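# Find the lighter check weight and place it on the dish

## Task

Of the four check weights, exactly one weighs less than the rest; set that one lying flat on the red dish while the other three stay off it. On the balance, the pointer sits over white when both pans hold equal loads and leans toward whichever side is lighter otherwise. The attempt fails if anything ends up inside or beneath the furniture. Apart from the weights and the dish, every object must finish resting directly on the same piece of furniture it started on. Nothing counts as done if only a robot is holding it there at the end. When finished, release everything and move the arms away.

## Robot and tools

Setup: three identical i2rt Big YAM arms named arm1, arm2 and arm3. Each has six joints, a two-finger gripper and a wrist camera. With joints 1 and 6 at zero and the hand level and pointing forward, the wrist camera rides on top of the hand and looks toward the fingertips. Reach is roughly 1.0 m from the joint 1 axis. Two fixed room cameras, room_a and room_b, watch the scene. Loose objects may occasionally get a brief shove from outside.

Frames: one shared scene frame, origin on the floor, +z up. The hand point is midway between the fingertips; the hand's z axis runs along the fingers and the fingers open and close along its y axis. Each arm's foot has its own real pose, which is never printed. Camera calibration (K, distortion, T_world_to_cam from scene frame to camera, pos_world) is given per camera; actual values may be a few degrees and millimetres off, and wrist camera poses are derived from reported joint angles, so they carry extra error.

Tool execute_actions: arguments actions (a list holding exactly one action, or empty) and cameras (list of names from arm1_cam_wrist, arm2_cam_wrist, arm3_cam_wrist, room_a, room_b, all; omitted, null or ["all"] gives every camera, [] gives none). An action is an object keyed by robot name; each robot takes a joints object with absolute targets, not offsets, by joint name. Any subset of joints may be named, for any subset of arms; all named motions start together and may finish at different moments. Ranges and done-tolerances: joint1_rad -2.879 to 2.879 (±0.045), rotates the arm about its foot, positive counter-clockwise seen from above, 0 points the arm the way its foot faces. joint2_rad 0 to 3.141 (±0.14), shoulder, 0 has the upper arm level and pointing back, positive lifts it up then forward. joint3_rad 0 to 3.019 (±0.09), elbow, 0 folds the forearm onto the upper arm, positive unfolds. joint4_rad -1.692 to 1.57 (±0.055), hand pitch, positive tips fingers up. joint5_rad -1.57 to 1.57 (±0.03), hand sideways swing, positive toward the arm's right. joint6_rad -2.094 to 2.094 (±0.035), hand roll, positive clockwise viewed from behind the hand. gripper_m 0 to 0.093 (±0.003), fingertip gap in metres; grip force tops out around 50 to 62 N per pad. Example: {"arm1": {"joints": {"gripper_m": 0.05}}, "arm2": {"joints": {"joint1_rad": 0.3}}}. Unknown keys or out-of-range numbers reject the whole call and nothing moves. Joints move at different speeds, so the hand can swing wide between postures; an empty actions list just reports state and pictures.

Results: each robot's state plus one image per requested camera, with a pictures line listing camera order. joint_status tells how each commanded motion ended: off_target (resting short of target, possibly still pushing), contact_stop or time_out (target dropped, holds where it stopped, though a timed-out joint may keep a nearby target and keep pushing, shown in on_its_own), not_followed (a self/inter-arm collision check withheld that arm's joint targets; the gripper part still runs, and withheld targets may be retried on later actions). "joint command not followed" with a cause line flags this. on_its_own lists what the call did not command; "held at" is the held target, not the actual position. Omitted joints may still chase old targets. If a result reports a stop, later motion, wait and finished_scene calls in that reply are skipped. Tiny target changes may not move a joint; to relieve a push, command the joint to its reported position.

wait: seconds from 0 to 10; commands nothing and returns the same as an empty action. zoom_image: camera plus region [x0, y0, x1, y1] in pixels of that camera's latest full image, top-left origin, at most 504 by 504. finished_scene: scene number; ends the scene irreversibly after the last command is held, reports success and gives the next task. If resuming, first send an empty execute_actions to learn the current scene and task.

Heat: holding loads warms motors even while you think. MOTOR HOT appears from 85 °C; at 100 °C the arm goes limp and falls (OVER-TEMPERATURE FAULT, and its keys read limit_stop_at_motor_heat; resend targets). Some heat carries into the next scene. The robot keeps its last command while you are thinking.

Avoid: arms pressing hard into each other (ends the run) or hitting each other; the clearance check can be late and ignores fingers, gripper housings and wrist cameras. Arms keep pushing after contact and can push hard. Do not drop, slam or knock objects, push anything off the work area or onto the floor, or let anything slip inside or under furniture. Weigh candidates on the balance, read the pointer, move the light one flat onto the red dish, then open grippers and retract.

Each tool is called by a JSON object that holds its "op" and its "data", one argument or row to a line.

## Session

{"op": "execute_actions", "data": {
  "actions": []
}}

Scene clock: 0.00 s.
arm1.joint_positions: joint1_rad=+0.788 joint2_rad=+0.401 joint3_rad=+1.492 joint4_rad=-1.596 joint5_rad=+0.086 joint6_rad=+0.603 gripper_m=+0.094
arm1.joint_status: not commanded
arm1.hand: x=+0.9347 y=+0.2966 z=+1.3896 quat_wxyz=(+0.000, +0.727, -0.460, -0.510) (m; scene frame)
arm2.joint_positions: joint1_rad=+0.030 joint2_rad=+0.610 joint3_rad=+1.372 joint4_rad=-1.622 joint5_rad=-0.038 joint6_rad=+0.137 gripper_m=+0.094
arm2.joint_status: not commanded
arm2.hand: x=-0.0691 y=-0.3301 z=+1.3609 quat_wxyz=(-0.267, -0.713, -0.612, +0.213) (m; scene frame)
arm3.joint_positions: joint1_rad=+0.530 joint2_rad=+0.635 joint3_rad=+1.658 joint4_rad=-1.627 joint5_rad=-0.294 joint6_rad=-0.470 gripper_m=+0.094
arm3.joint_status: not commanded
arm3.hand: x=-0.8183 y=-0.2220 z=+1.4150 quat_wxyz=(-0.411, -0.210, -0.856, +0.234) (m; scene frame)
pictures: arm1_cam_wrist, arm2_cam_wrist, arm3_cam_wrist, room_a, room_b
camera_calibration (this result's frames):
arm1_cam_wrist: T_world_to_cam=[[0.669972, 0.577368, -0.466673, -0.148821], [0.487016, -0.81626, -0.310701, 0.224246], [-0.560315, -0.0191166, -0.828059, 1.80591], [0, 0, 0, 1]] pos_world=[1.00237, 0.303491, 1.49562]
arm2_cam_wrist: T_world_to_cam=[[-0.987245, 0.102402, -0.121903, 0.134028], [0.11116, 0.991519, -0.0673373, 0.435239], [0.113974, -0.0800291, -0.990255, 1.45141], [0, 0, 0, 1]] pos_world=[-0.0814863, -0.329117, 1.48292]
arm3_cam_wrist: T_world_to_cam=[[-0.558337, -0.800703, 0.217104, -0.939393], [-0.813269, 0.47657, -0.33388, -0.0859702], [0.163873, -0.362981, -0.917273, 1.47628], [0, 0, 0, 1]] pos_world=[-0.836337, -0.175343, 1.52939]
Images, in order (width x height): arm1_cam_wrist 616x616, arm2_cam_wrist 616x616, arm3_cam_wrist 616x616, room_a 504x504, room_b 504x504.

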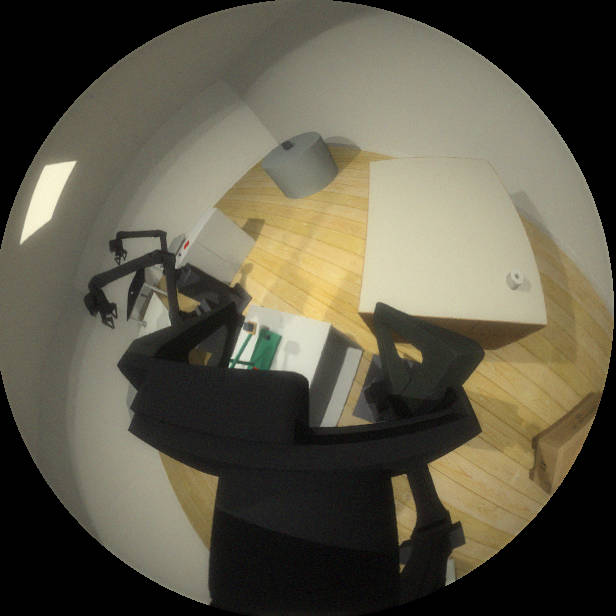

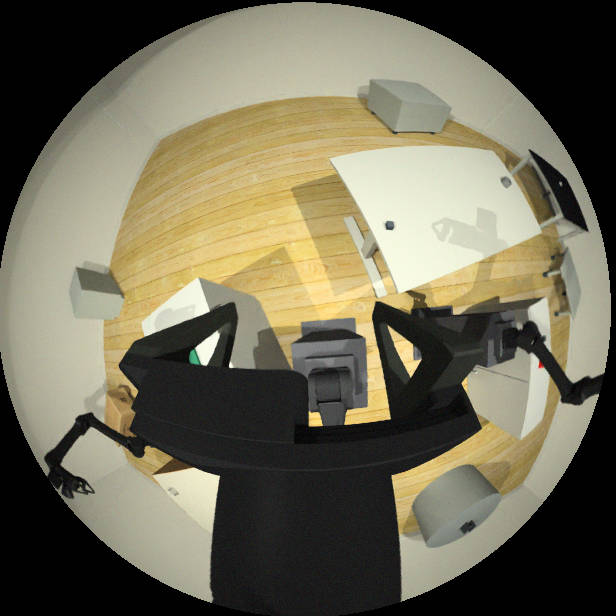

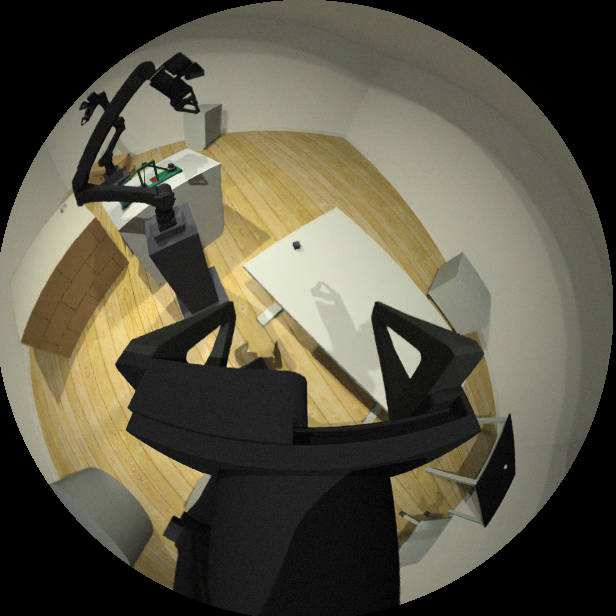

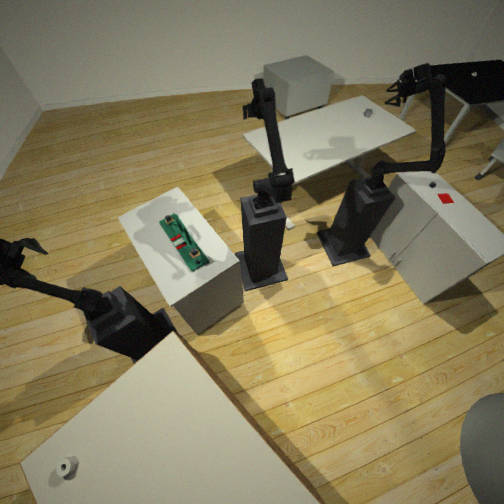

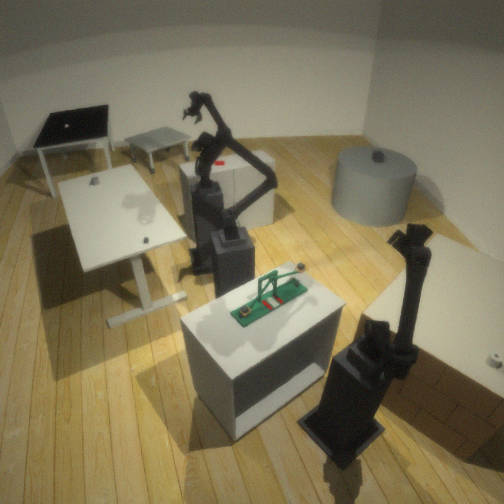

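{"op": "zoom_image", "data": {
  "camera": "room_b",
  "region": [215, 250, 325, 335]
}}

{"op": "zoom_image", "data": {
  "camera": "room_a",
  "region": [140, 195, 240, 285]
}}

{"op": "zoom_image", "data": {
  "camera": "arm3_cam_wrist",
  "region": [90, 140, 230, 230]
}}

{"op": "zoom_image", "data": {
  "camera": "room_a",
  "region": [380, 150, 504, 270]
}}

Region (215, 250, 325, 335) of room_b's 504x504 image, scaled by 4.582, with more detail than that image has; it fills the top 389 rows of this view, and the rest is white.

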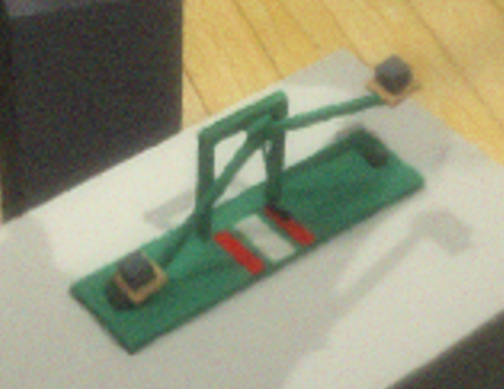

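Region (140, 195, 240, 285) of room_a's 504x504 image, scaled by 5.040, with more detail than that image has; it fills the top 454 rows of this view, and the rest is white.

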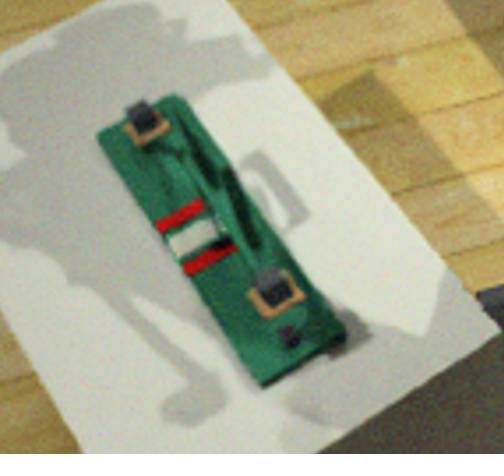

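Region (90, 140, 230, 230) of arm3_cam_wrist's 616x616 image, scaled by 3.600, with more detail than that image has; it fills the top 324 rows of this view, and the rest is white.

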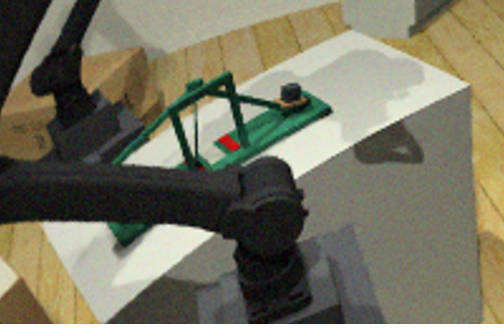

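Region (380, 150, 504, 270) of room_a's 504x504 image, scaled by 4.065, with more detail than that image has; it fills the top 488 rows of this view, and the rest is white.

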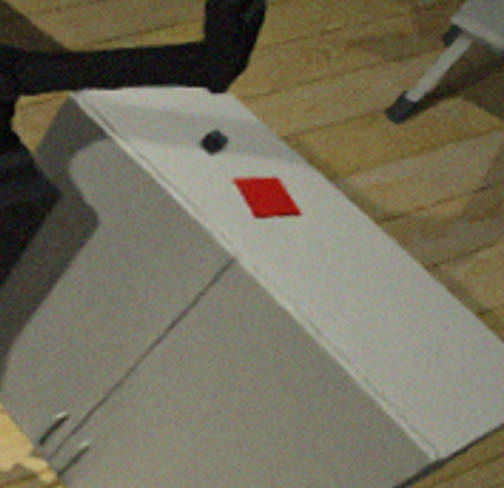

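{"op": "zoom_image", "data": {
  "camera": "arm1_cam_wrist",
  "region": [200, 290, 380, 400]
}}

{"op": "zoom_image", "data": {
  "camera": "arm2_cam_wrist",
  "region": [320, 130, 600, 330]
}}

{"op": "zoom_image", "data": {
  "camera": "arm3_cam_wrist",
  "region": [230, 190, 450, 350]
}}

Region (200, 290, 380, 400) of arm1_cam_wrist's 616x616 image, scaled by 2.800, with more detail than that image has.

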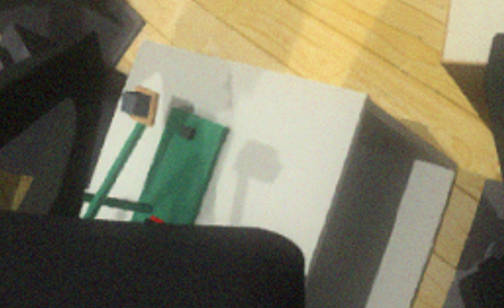

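Region (320, 130, 600, 330) of arm2_cam_wrist's 616x616 image, scaled by 1.800, with more detail than that image has; it fills the top 360 rows of this view, and the rest is white.

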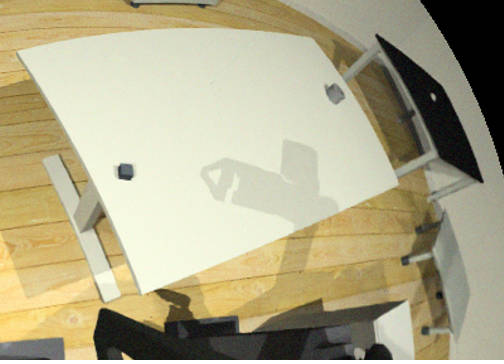

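Region (230, 190, 450, 350) of arm3_cam_wrist's 616x616 image, scaled by 2.291, with more detail than that image has; it fills the top 367 rows of this view, and the rest is white.

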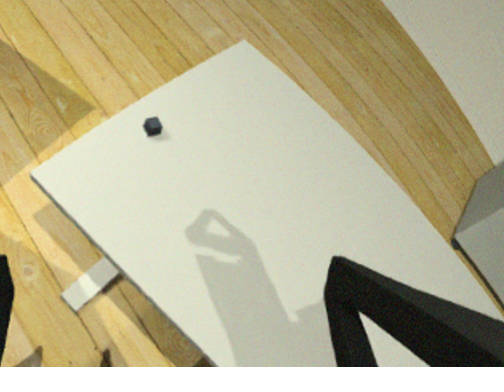

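{"op": "execute_actions", "data": {
  "actions": []
}}

Scene clock: 1.77 s.
arm1.joint_positions: joint1_rad=+0.788 joint2_rad=+0.401 joint3_rad=+1.492 joint4_rad=-1.596 joint5_rad=+0.086 joint6_rad=+0.603 gripper_m=+0.094
arm1.joint_status: not commanded
arm1.hand: x=+0.9347 y=+0.2966 z=+1.3896 quat_wxyz=(+0.000, +0.727, -0.460, -0.510) (m; scene frame)
arm2.joint_positions: joint1_rad=+0.030 joint2_rad=+0.610 joint3_rad=+1.372 joint4_rad=-1.622 joint5_rad=-0.038 joint6_rad=+0.137 gripper_m=+0.094
arm2.joint_status: not commanded
arm2.hand: x=-0.0691 y=-0.3301 z=+1.3609 quat_wxyz=(-0.267, -0.713, -0.612, +0.213) (m; scene frame)
arm3.joint_positions: joint1_rad=+0.530 joint2_rad=+0.635 joint3_rad=+1.658 joint4_rad=-1.627 joint5_rad=-0.294 joint6_rad=-0.470 gripper_m=+0.094
arm3.joint_status: not commanded
arm3.hand: x=-0.8183 y=-0.2220 z=+1.4150 quat_wxyz=(-0.411, -0.210, -0.856, +0.234) (m; scene frame)
pictures: arm1_cam_wrist, arm2_cam_wrist, arm3_cam_wrist, room_a, room_b
camera_calibration (this result's frames):
arm1_cam_wrist: T_world_to_cam=[[0.669972, 0.577368, -0.466673, -0.148821], [0.487016, -0.81626, -0.310701, 0.224246], [-0.560315, -0.0191166, -0.828059, 1.80591], [0, 0, 0, 1]] pos_world=[1.00237, 0.303491, 1.49562]
arm2_cam_wrist: T_world_to_cam=[[-0.987245, 0.102402, -0.121903, 0.134028], [0.11116, 0.991519, -0.0673373, 0.435239], [0.113974, -0.0800291, -0.990255, 1.45141], [0, 0, 0, 1]] pos_world=[-0.0814863, -0.329117, 1.48292]
arm3_cam_wrist: T_world_to_cam=[[-0.558337, -0.800703, 0.217104, -0.939393], [-0.813269, 0.47657, -0.33388, -0.0859702], [0.163873, -0.362981, -0.917273, 1.47628], [0, 0, 0, 1]] pos_world=[-0.836337, -0.175343, 1.52939]
Images, in order (width x height): arm1_cam_wrist 616x616, arm2_cam_wrist 616x616, arm3_cam_wrist 616x616, room_a 504x504, room_b 504x504.

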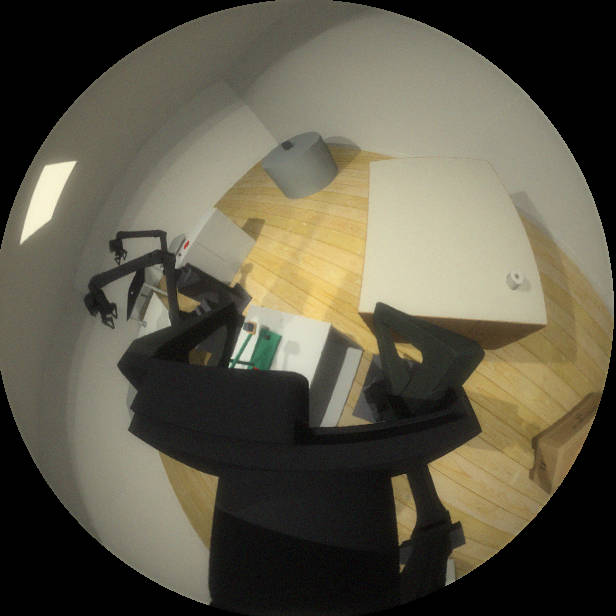

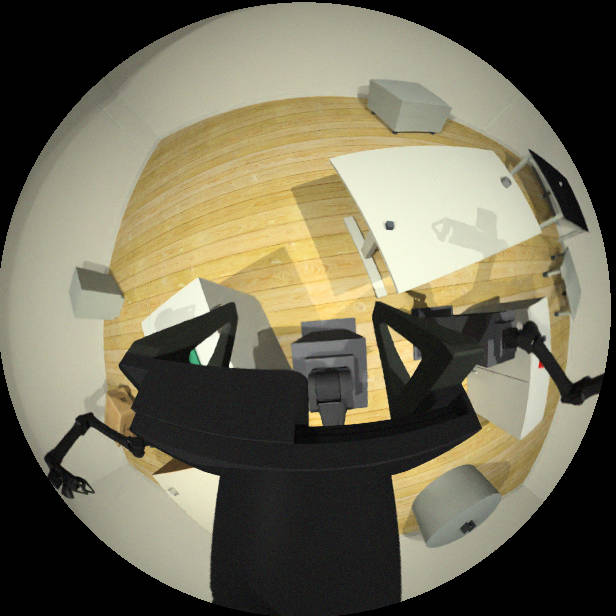

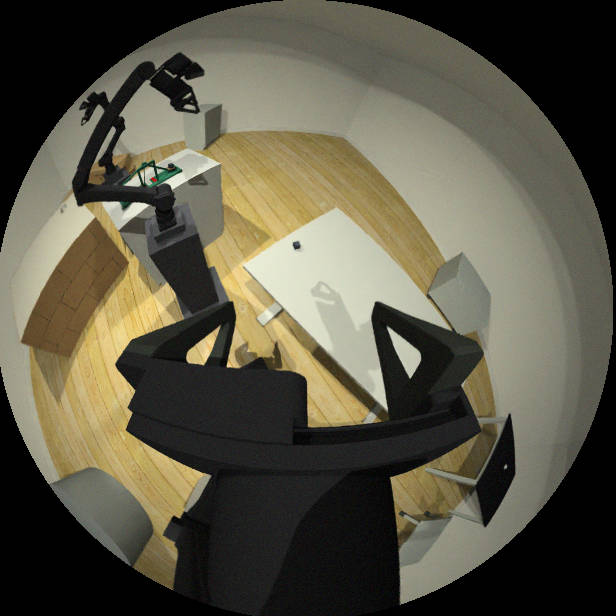

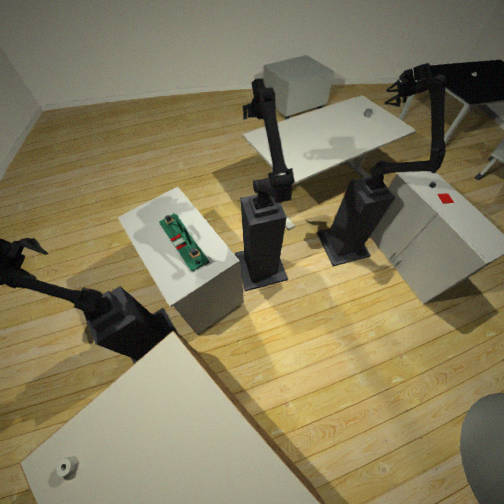

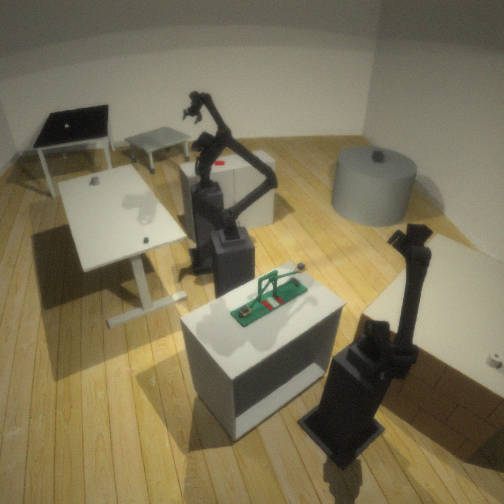

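{"op": "zoom_image", "data": {
  "camera": "room_b",
  "region": [210, 250, 330, 340]
}}

{"op": "zoom_image", "data": {
  "camera": "room_a",
  "region": [130, 190, 250, 290]
}}

Region (210, 250, 330, 340) of room_b's 504x504 image, scaled by 4.200, with more detail than that image has; it fills the top 378 rows of this view, and the rest is white.

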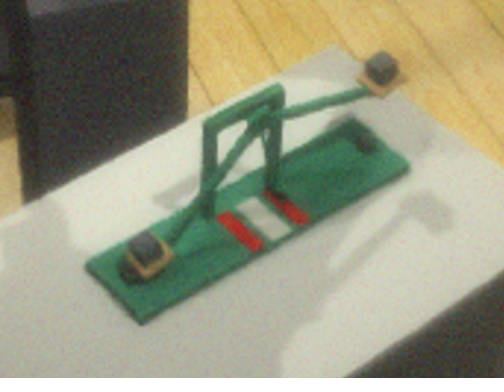

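Region (130, 190, 250, 290) of room_a's 504x504 image, scaled by 4.200, with more detail than that image has.

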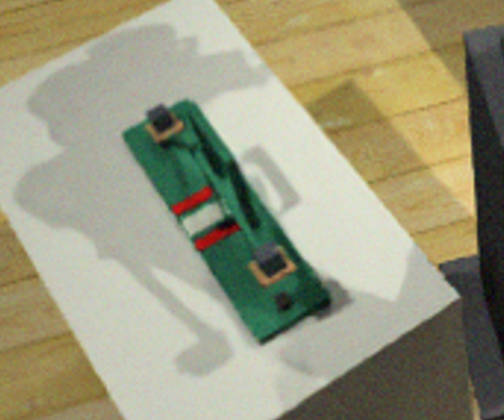

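{"op": "execute_actions", "data": {
  "actions": [
    {"arm2": {"joints": {"joint1_rad": 2.09, "joint2_rad": 1.724, "joint3_rad": 1.475, "joint4_rad": -1.283, "joint5_rad": 0.0, "joint6_rad": 1.71}}, "arm3": {"joints": {"joint1_rad": -1.5, "joint2_rad": 1.668, "joint3_rad": 1.357, "joint4_rad": -1.255, "joint5_rad": 0.0, "joint6_rad": 0.0}}}
  ],
  "cameras": ["arm2_cam_wrist", "arm3_cam_wrist", "room_a", "room_b"]
}}

Scene clock: 10.87 s.
arm1.joint_positions: joint1_rad=+0.788 joint2_rad=+0.401 joint3_rad=+1.492 joint4_rad=-1.596 joint5_rad=+0.086 joint6_rad=+0.603 gripper_m=+0.094
arm1.joint_status: not commanded
arm1.hand: x=+0.9347 y=+0.2966 z=+1.3896 quat_wxyz=(+0.000, +0.727, -0.460, -0.510) (m; scene frame)
arm2.joint_positions: joint1_rad=+2.098 joint2_rad=+1.721 joint3_rad=+1.465 joint4_rad=-1.279 joint5_rad=-0.002 joint6_rad=+1.700 gripper_m=+0.094
arm2.joint_status: all done
arm2.hand: x=+0.3992 y=+0.0980 z=+1.0408 quat_wxyz=(-0.005, -0.578, -0.816, -0.024) (m; scene frame)
arm3.joint_positions: joint1_rad=-1.507 joint2_rad=+1.662 joint3_rad=+1.353 joint4_rad=-1.252 joint5_rad=+0.000 joint6_rad=-0.008 gripper_m=+0.094
arm3.joint_status: all done
arm3.hand: x=-1.4250 y=-0.1021 z=+0.9604 quat_wxyz=(+0.003, -1.000, -0.001, +0.010) (m; scene frame)
pictures: arm2_cam_wrist, arm3_cam_wrist, room_a, room_b
camera_calibration (this result's frames):
arm2_cam_wrist: T_world_to_cam=[[-0.940826, -0.335126, -0.0503578, 0.463361], [-0.297406, 0.745256, 0.596778, -0.566784], [-0.162466, 0.576441, -0.800825, 0.964215], [0, 0, 0, 1]] pos_world=[0.42403, 0.0218705, 1.13375]
arm3_cam_wrist: T_world_to_cam=[[0.00838878, 0.999954, 0.00470246, 0.112003], [0.825033, -0.00957837, 0.565004, 0.633383], [0.565023, -0.000860011, -0.825075, 1.72231], [0, 0, 0, 1]] pos_world=[-1.49665, -0.10445, 1.06265]
Images, in order (width x height): arm2_cam_wrist 616x616, arm3_cam_wrist 616x616, room_a 504x504, room_b 504x504.

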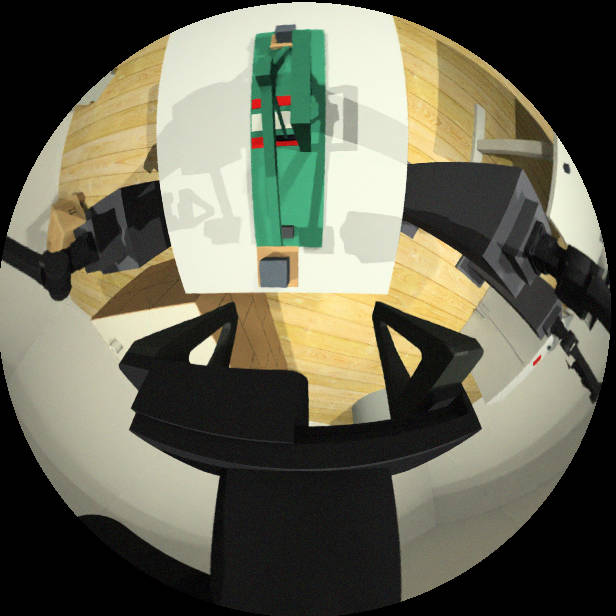

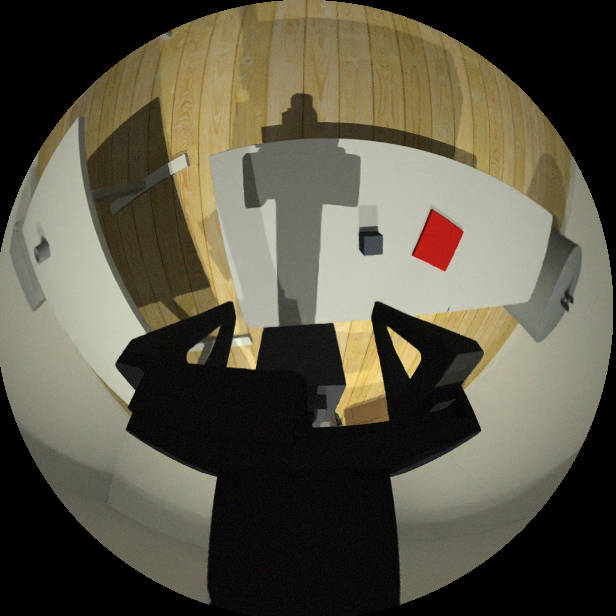

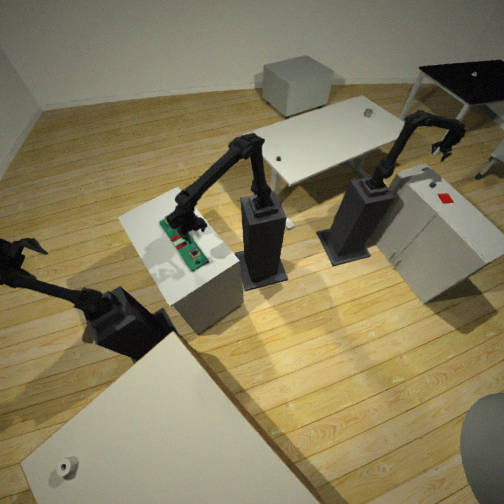

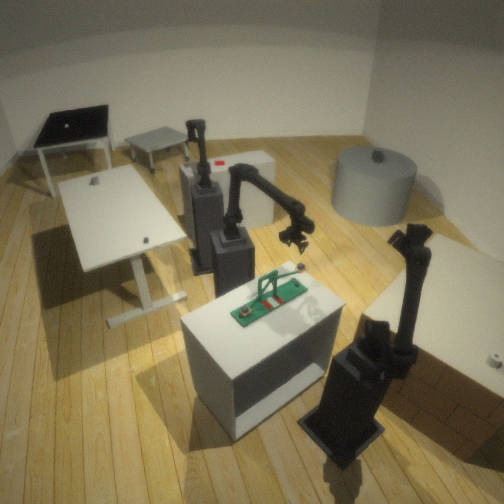

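{"op": "zoom_image", "data": {
  "camera": "arm2_cam_wrist",
  "region": [230, 210, 350, 310]
}}

{"op": "zoom_image", "data": {
  "camera": "arm3_cam_wrist",
  "region": [340, 190, 480, 290]
}}

Region (230, 210, 350, 310) of arm2_cam_wrist's 616x616 image, scaled by 4.200, with more detail than that image has.

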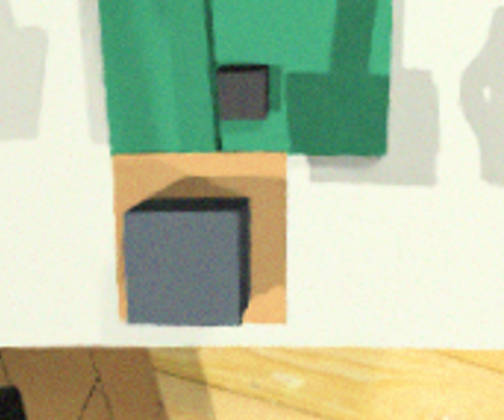

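Region (340, 190, 480, 290) of arm3_cam_wrist's 616x616 image, scaled by 3.600, with more detail than that image has; it fills the top 360 rows of this view, and the rest is white.

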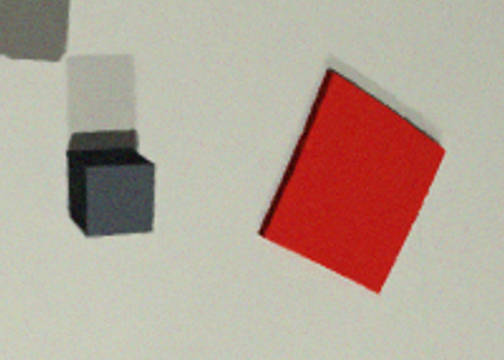

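{"op": "execute_actions", "data": {
  "actions": [
    {"arm2": {"joints": {"joint1_rad": 2.129, "joint2_rad": 1.982, "joint3_rad": 1.525, "joint4_rad": -1.116, "joint6_rad": 1.735, "gripper_m": 0.07}}, "arm3": {"joints": {"joint1_rad": -1.77, "joint2_rad": 1.92, "joint3_rad": 1.495, "joint4_rad": -1.072}}}
  ],
  "cameras": ["arm2_cam_wrist", "arm3_cam_wrist", "room_b"]
}}

Scene clock: 18.47 s.
arm1.joint_positions: joint1_rad=+0.788 joint2_rad=+0.401 joint3_rad=+1.492 joint4_rad=-1.596 joint5_rad=+0.086 joint6_rad=+0.603 gripper_m=+0.094
arm1.joint_status: not commanded
arm1.hand: x=+0.9347 y=+0.2966 z=+1.3896 quat_wxyz=(+0.000, +0.727, -0.460, -0.510) (m; scene frame)
arm2.joint_positions: joint1_rad=+2.124 joint2_rad=+1.990 joint3_rad=+1.501 joint4_rad=-1.123 joint5_rad=-0.001 joint6_rad=+1.725 gripper_m=+0.070
arm2.joint_status: all done
arm2.hand: x=+0.4295 y=+0.1315 z=+0.9127 quat_wxyz=(+0.012, -0.577, -0.816, +0.011) (m; scene frame)
arm3.joint_positions: joint1_rad=-1.767 joint2_rad=+1.921 joint3_rad=+1.477 joint4_rad=-1.079 joint5_rad=+0.001 joint6_rad=-0.007 gripper_m=+0.094
arm3.joint_status: all done
arm3.hand: x=-1.4878 y=+0.0458 z=+0.8755 quat_wxyz=(+0.006, -0.991, +0.128, +0.029) (m; scene frame)
pictures: arm2_cam_wrist, arm3_cam_wrist, room_b
camera_calibration (this result's frames):
arm2_cam_wrist: T_world_to_cam=[[-0.941121, -0.337077, 0.0259004, 0.427434], [-0.258229, 0.766191, 0.588446, -0.518295], [-0.218196, 0.54711, -0.808122, 0.881675], [0, 0, 0, 1]] pos_world=[0.460806, 0.0588181, 1.00642]
arm3_cam_wrist: T_world_to_cam=[[0.265703, 0.964051, 0.00273251, 0.351238], [0.815808, -0.226354, 0.532185, 0.759499], [0.513672, -0.139174, -0.846624, 1.6366], [0, 0, 0, 1]] pos_world=[-1.5536, 0.0610754, 0.980429]
Images, in order (width x height): arm2_cam_wrist 616x616, arm3_cam_wrist 616x616, room_b 504x504.

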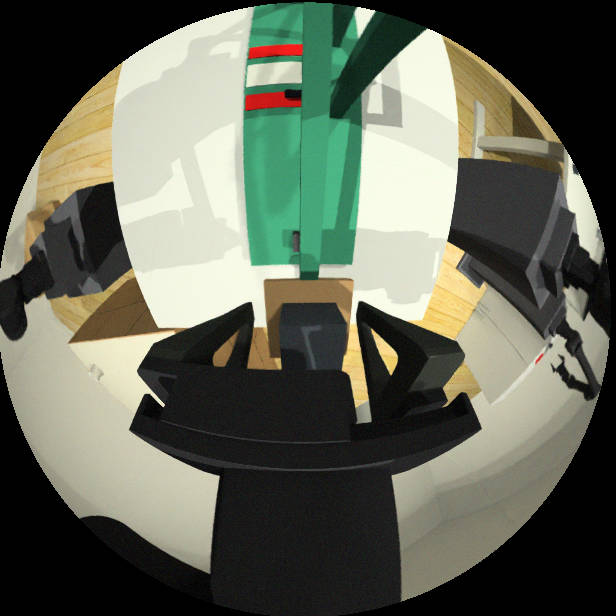

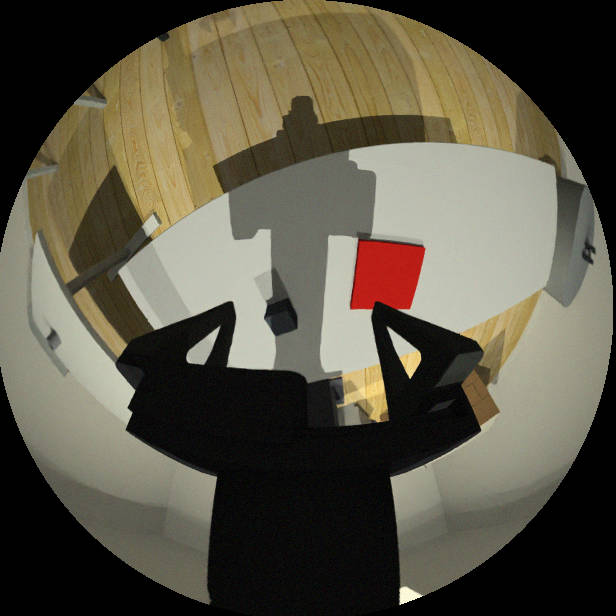

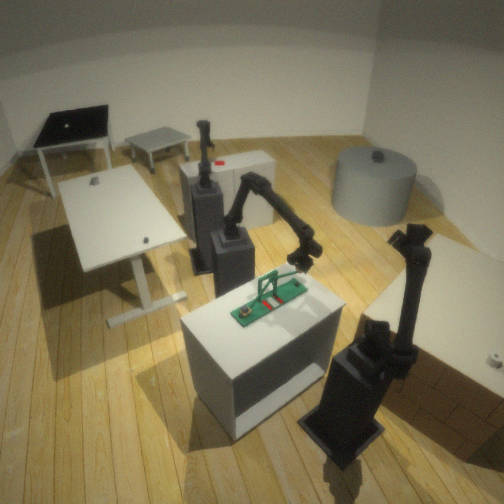

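{"op": "zoom_image", "data": {
  "camera": "arm2_cam_wrist",
  "region": [230, 260, 390, 390]
}}

{"op": "zoom_image", "data": {
  "camera": "room_b",
  "region": [260, 230, 340, 300]
}}

Region (230, 260, 390, 390) of arm2_cam_wrist's 616x616 image, scaled by 3.150, with more detail than that image has; it fills the top 410 rows of this view, and the rest is white.

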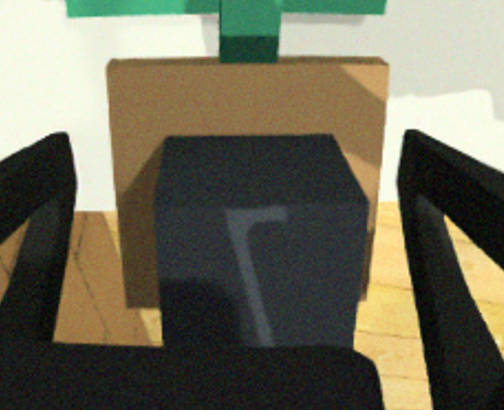

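Region (260, 230, 340, 300) of room_b's 504x504 image, scaled by 6.300, with more detail than that image has; it fills the top 441 rows of this view, and the rest is white.

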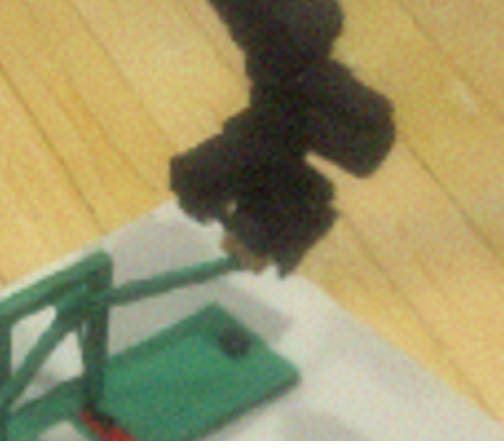

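{"op": "zoom_image", "data": {
  "camera": "arm3_cam_wrist",
  "region": [320, 220, 450, 330]
}}

Region (320, 220, 450, 330) of arm3_cam_wrist's 616x616 image, scaled by 3.877, with more detail than that image has; it fills the top 426 rows of this view, and the rest is white.

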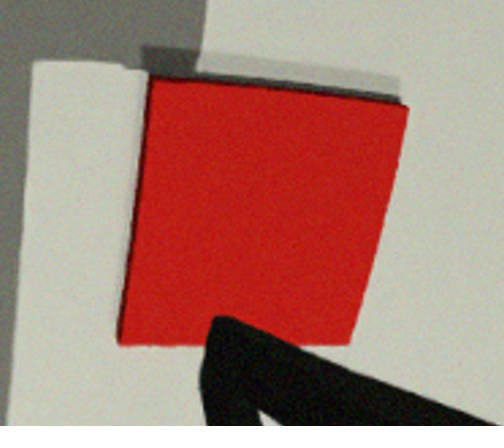

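{"op": "execute_actions", "data": {
  "actions": [
    {"arm2": {"joints": {"joint2_rad": 1.937, "joint4_rad": -1.158}}, "arm3": {"joints": {"joint1_rad": -1.962, "joint2_rad": 2.037, "joint3_rad": 1.426, "joint4_rad": -0.962}}}
  ],
  "cameras": ["arm2_cam_wrist", "arm3_cam_wrist", "room_b"]
}}

Scene clock: 24.10 s.
arm1.joint_positions: joint1_rad=+0.788 joint2_rad=+0.401 joint3_rad=+1.492 joint4_rad=-1.596 joint5_rad=+0.086 joint6_rad=+0.603 gripper_m=+0.094
arm1.joint_status: not commanded
arm1.hand: x=+0.9347 y=+0.2966 z=+1.3896 quat_wxyz=(+0.000, +0.727, -0.460, -0.510) (m; scene frame)
arm2.joint_positions: joint1_rad=+2.124 joint2_rad=+1.951 joint3_rad=+1.501 joint4_rad=-1.150 joint5_rad=-0.001 joint6_rad=+1.725 gripper_m=+0.070
arm2.joint_status: all done
arm2.hand: x=+0.4268 y=+0.1298 z=+0.9340 quat_wxyz=(+0.010, -0.577, -0.816, +0.006) (m; scene frame)
arm3.joint_positions: joint1_rad=-1.959 joint2_rad=+2.025 joint3_rad=+1.421 joint4_rad=-0.970 joint5_rad=+0.001 joint6_rad=-0.006 gripper_m=+0.094
arm3.joint_status: all done
arm3.hand: x=-1.4410 y=+0.1445 z=+0.8006 quat_wxyz=(+0.002, -0.975, +0.223, +0.003) (m; scene frame)
pictures: arm2_cam_wrist, arm3_cam_wrist, room_b
camera_calibration (this result's frames):
arm2_cam_wrist: T_world_to_cam=[[-0.941496, -0.336709, 0.0145921, 0.434402], [-0.263776, 0.763131, 0.58996, -0.528845], [-0.20978, 0.551596, -0.8073, 0.894294], [0, 0, 0, 1]] pos_world=[0.457097, 0.0565562, 1.02762]
arm3_cam_wrist: T_world_to_cam=[[0.445019, 0.895521, 0.000946618, 0.51357], [0.732587, -0.364659, 0.574752, 0.649561], [0.515047, -0.255082, -0.818327, 1.55898], [0, 0, 0, 1]] pos_world=[-1.50736, 0.174624, 0.901936]
Images, in order (width x height): arm2_cam_wrist 616x616, arm3_cam_wrist 616x616, room_b 504x504.

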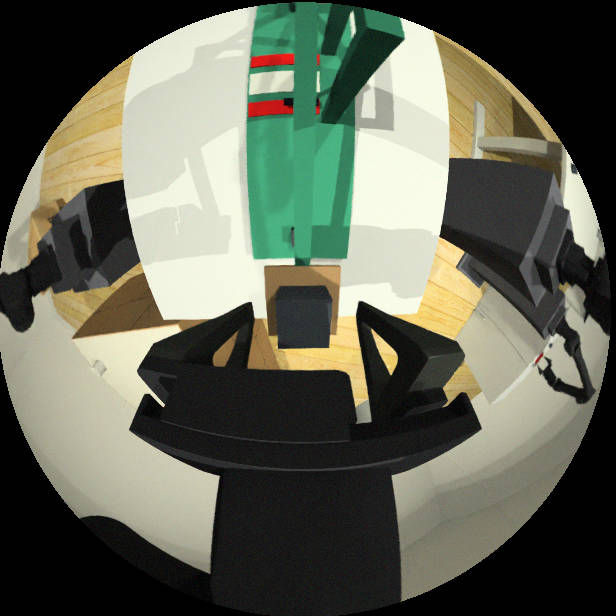

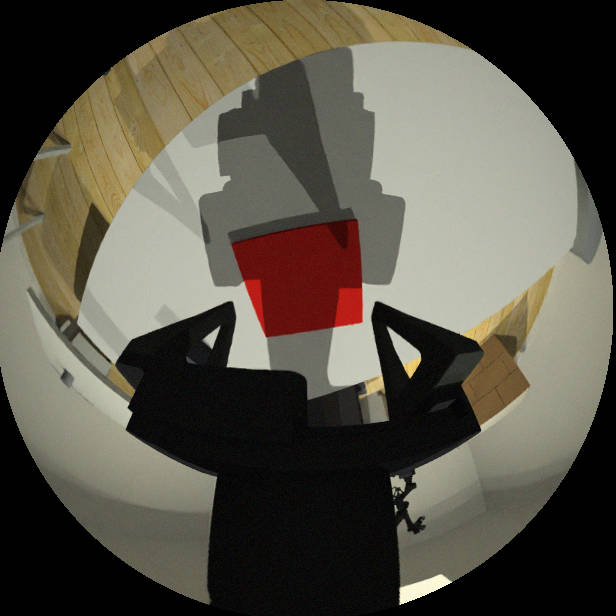

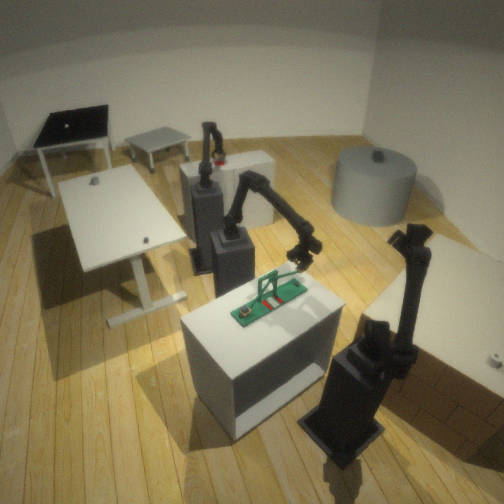

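{"op": "zoom_image", "data": {
  "camera": "arm3_cam_wrist",
  "region": [210, 200, 400, 350]
}}

{"op": "zoom_image", "data": {
  "camera": "arm2_cam_wrist",
  "region": [230, 250, 390, 380]
}}

Region (210, 200, 400, 350) of arm3_cam_wrist's 616x616 image, scaled by 2.653, with more detail than that image has; it fills the top 398 rows of this view, and the rest is white.

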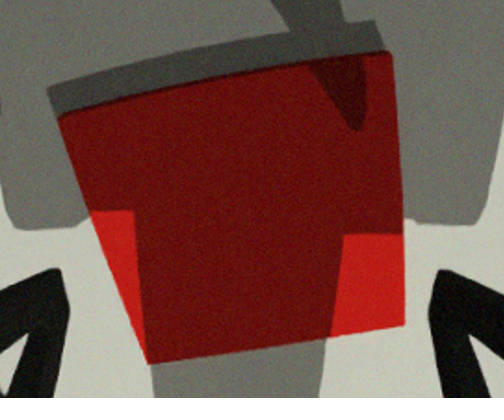

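Region (230, 250, 390, 380) of arm2_cam_wrist's 616x616 image, scaled by 3.150, with more detail than that image has; it fills the top 410 rows of this view, and the rest is white.

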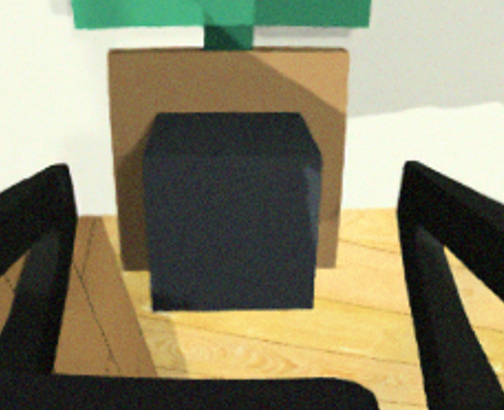

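{"op": "execute_actions", "data": {
  "actions": [
    {"arm2": {"joints": {"gripper_m": 0.015}}, "arm3": {"joints": {"joint1_rad": -1.45, "joint3_rad": 1.715, "joint4_rad": -1.248}}}
  ],
  "cameras": ["arm2_cam_wrist", "room_b"]
}}

Scene clock: 32.57 s.
arm1.joint_positions: joint1_rad=+0.788 joint2_rad=+0.401 joint3_rad=+1.492 joint4_rad=-1.596 joint5_rad=+0.086 joint6_rad=+0.603 gripper_m=+0.094
arm1.joint_status: not commanded
arm1.hand: x=+0.9347 y=+0.2966 z=+1.3896 quat_wxyz=(+0.000, +0.727, -0.460, -0.510) (m; scene frame)
arm2.joint_positions: joint1_rad=+2.124 joint2_rad=+1.951 joint3_rad=+1.501 joint4_rad=-1.151 joint5_rad=-0.001 joint6_rad=+1.726 gripper_m=+0.029
arm2.joint_status: gripper_m off_target (ended at +0.029, target +0.015)
arm2.hand: x=+0.4266 y=+0.1297 z=+0.9340 quat_wxyz=(+0.010, -0.578, -0.816, +0.006) (m; scene frame)
arm3.joint_positions: joint1_rad=-1.456 joint2_rad=+2.025 joint3_rad=+1.699 joint4_rad=-1.239 joint5_rad=-0.002 joint6_rad=-0.006 gripper_m=+0.094
arm3.joint_status: all done
arm3.hand: x=-1.5468 y=-0.1328 z=+0.8945 quat_wxyz=(+0.002, -1.000, -0.026, +0.007) (m; scene frame)
pictures: arm2_cam_wrist, room_b
camera_calibration (this result's frames):
arm2_cam_wrist: T_world_to_cam=[[-0.941611, -0.336352, 0.0153498, 0.433512], [-0.263095, 0.763448, 0.589854, -0.529056], [-0.210117, 0.551375, -0.807364, 0.894543], [0, 0, 0, 1]] pos_world=[0.456967, 0.0564906, 1.02763]
Images, in order (width x height): arm2_cam_wrist 616x616, room_b 504x504.

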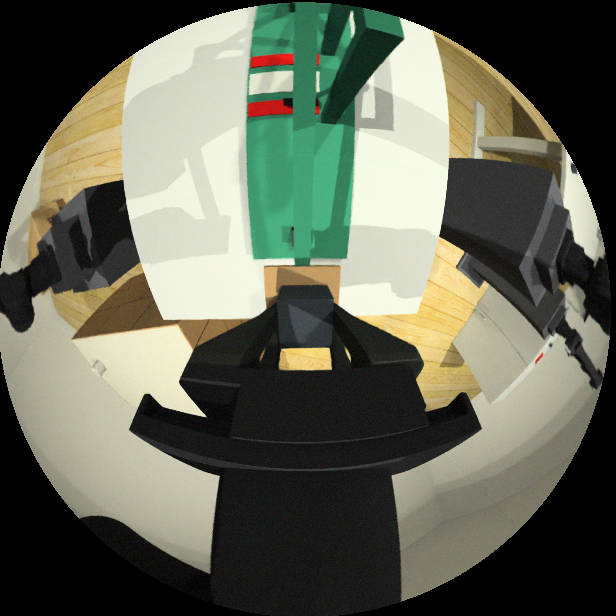

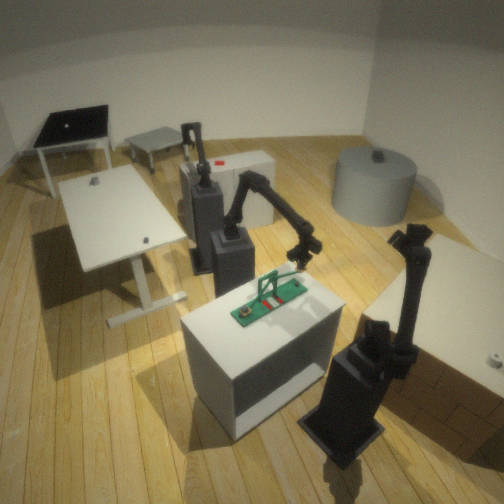

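{"op": "execute_actions", "data": {
  "actions": [
    {"arm2": {"joints": {"joint1_rad": 1.0, "joint2_rad": 1.80, "joint3_rad": 1.64, "joint4_rad": -1.15, "joint6_rad": 0.8}}, "arm3": {"joints": {"joint1_rad": -0.40}}}
  ],
  "cameras": ["arm2_cam_wrist", "arm3_cam_wrist", "room_b"]
}}

Scene clock: 35.37 s.
arm1.joint_positions: joint1_rad=+0.788 joint2_rad=+0.401 joint3_rad=+1.492 joint4_rad=-1.596 joint5_rad=+0.086 joint6_rad=+0.603 gripper_m=+0.094
arm1.joint_status: not commanded
arm1.hand: x=+0.9347 y=+0.2966 z=+1.3896 quat_wxyz=(+0.000, +0.727, -0.460, -0.510) (m; scene frame)
arm2.joint_positions: joint1_rad=+0.992 joint2_rad=+1.797 joint3_rad=+1.621 joint4_rad=-1.147 joint5_rad=+0.002 joint6_rad=+0.810 gripper_m=+0.029
arm2.joint_status: all done
arm2.hand: x=+0.4201 y=-0.5022 z=+1.0583 quat_wxyz=(-0.119, -0.659, -0.743, -0.016) (m; scene frame)
arm3.joint_positions: joint1_rad=-0.400 joint2_rad=+2.025 joint3_rad=+1.699 joint4_rad=-1.239 joint5_rad=-0.002 joint6_rad=-0.006 gripper_m=+0.094
arm3.joint_status: all done
arm3.hand: x=-1.2116 y=-0.6507 z=+0.8885 quat_wxyz=(+0.003, -0.850, -0.526, +0.004) (m; scene frame)
pictures: arm2_cam_wrist, arm3_cam_wrist, room_b
camera_calibration (this result's frames):
arm2_cam_wrist: T_world_to_cam=[[-0.972911, -0.136573, -0.186528, 0.540088], [-0.206702, 0.875241, 0.437296, 0.0722394], [0.103535, 0.464005, -0.879761, 1.24296], [0, 0, 0, 1]] pos_world=[0.4117, -0.566205, 1.16266]
arm3_cam_wrist: T_world_to_cam=[[-0.890058, 0.455777, 0.00796296, -0.786397], [0.37626, 0.724689, 0.577282, 0.415769], [0.257341, 0.516811, -0.816506, 1.49835], [0, 0, 0, 1]] pos_world=[-1.24197, -0.717247, 0.989661]
Images, in order (width x height): arm2_cam_wrist 616x616, arm3_cam_wrist 616x616, room_b 504x504.

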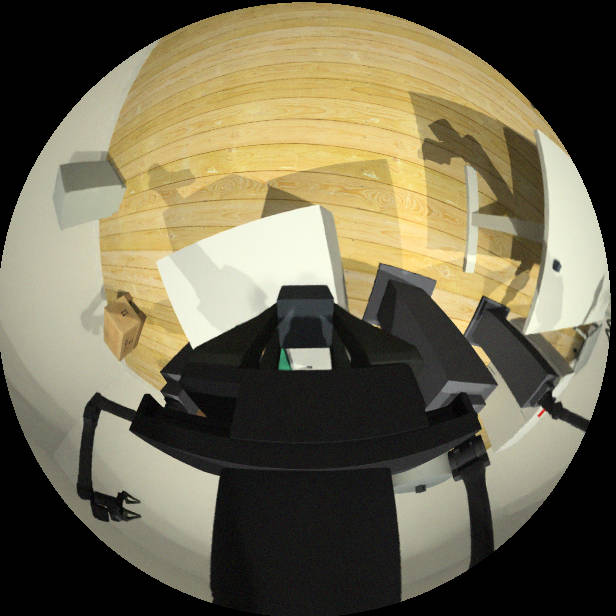

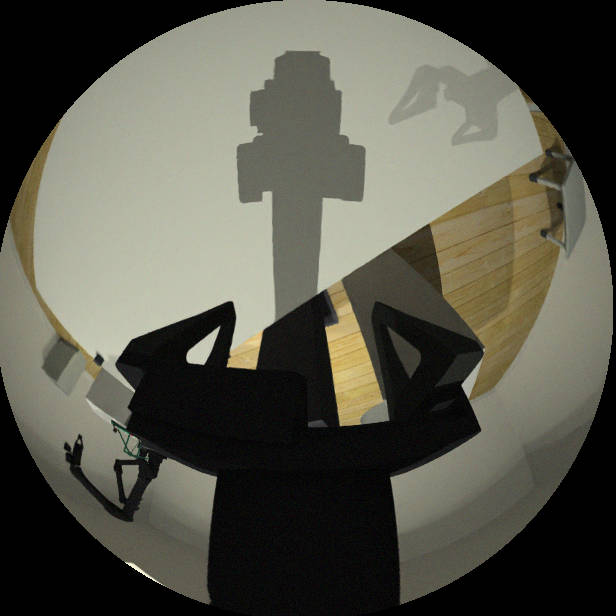

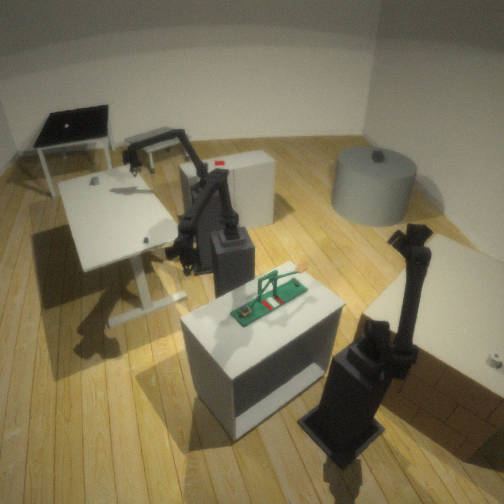

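{"op": "zoom_image", "data": {
  "camera": "arm2_cam_wrist",
  "region": [520, 230, 600, 300]
}}

{"op": "zoom_image", "data": {
  "camera": "arm3_cam_wrist",
  "region": [60, 320, 140, 390]
}}

Region (520, 230, 600, 300) of arm2_cam_wrist's 616x616 image, scaled by 6.300, with more detail than that image has; it fills the top 441 rows of this view, and the rest is white.

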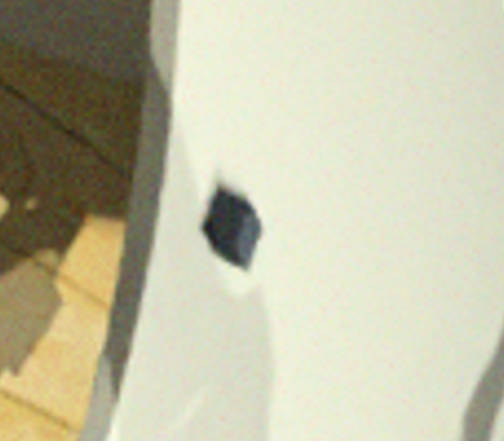

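Region (60, 320, 140, 390) of arm3_cam_wrist's 616x616 image, scaled by 6.300, with more detail than that image has; it fills the top 441 rows of this view, and the rest is white.

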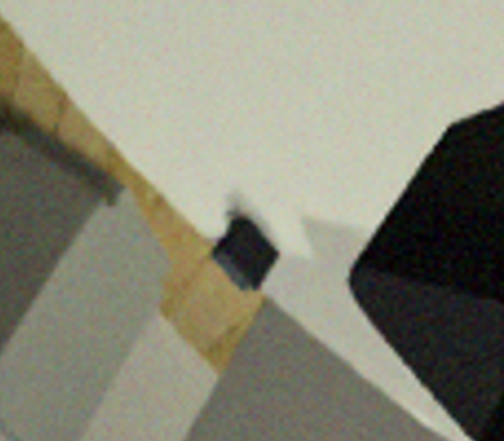

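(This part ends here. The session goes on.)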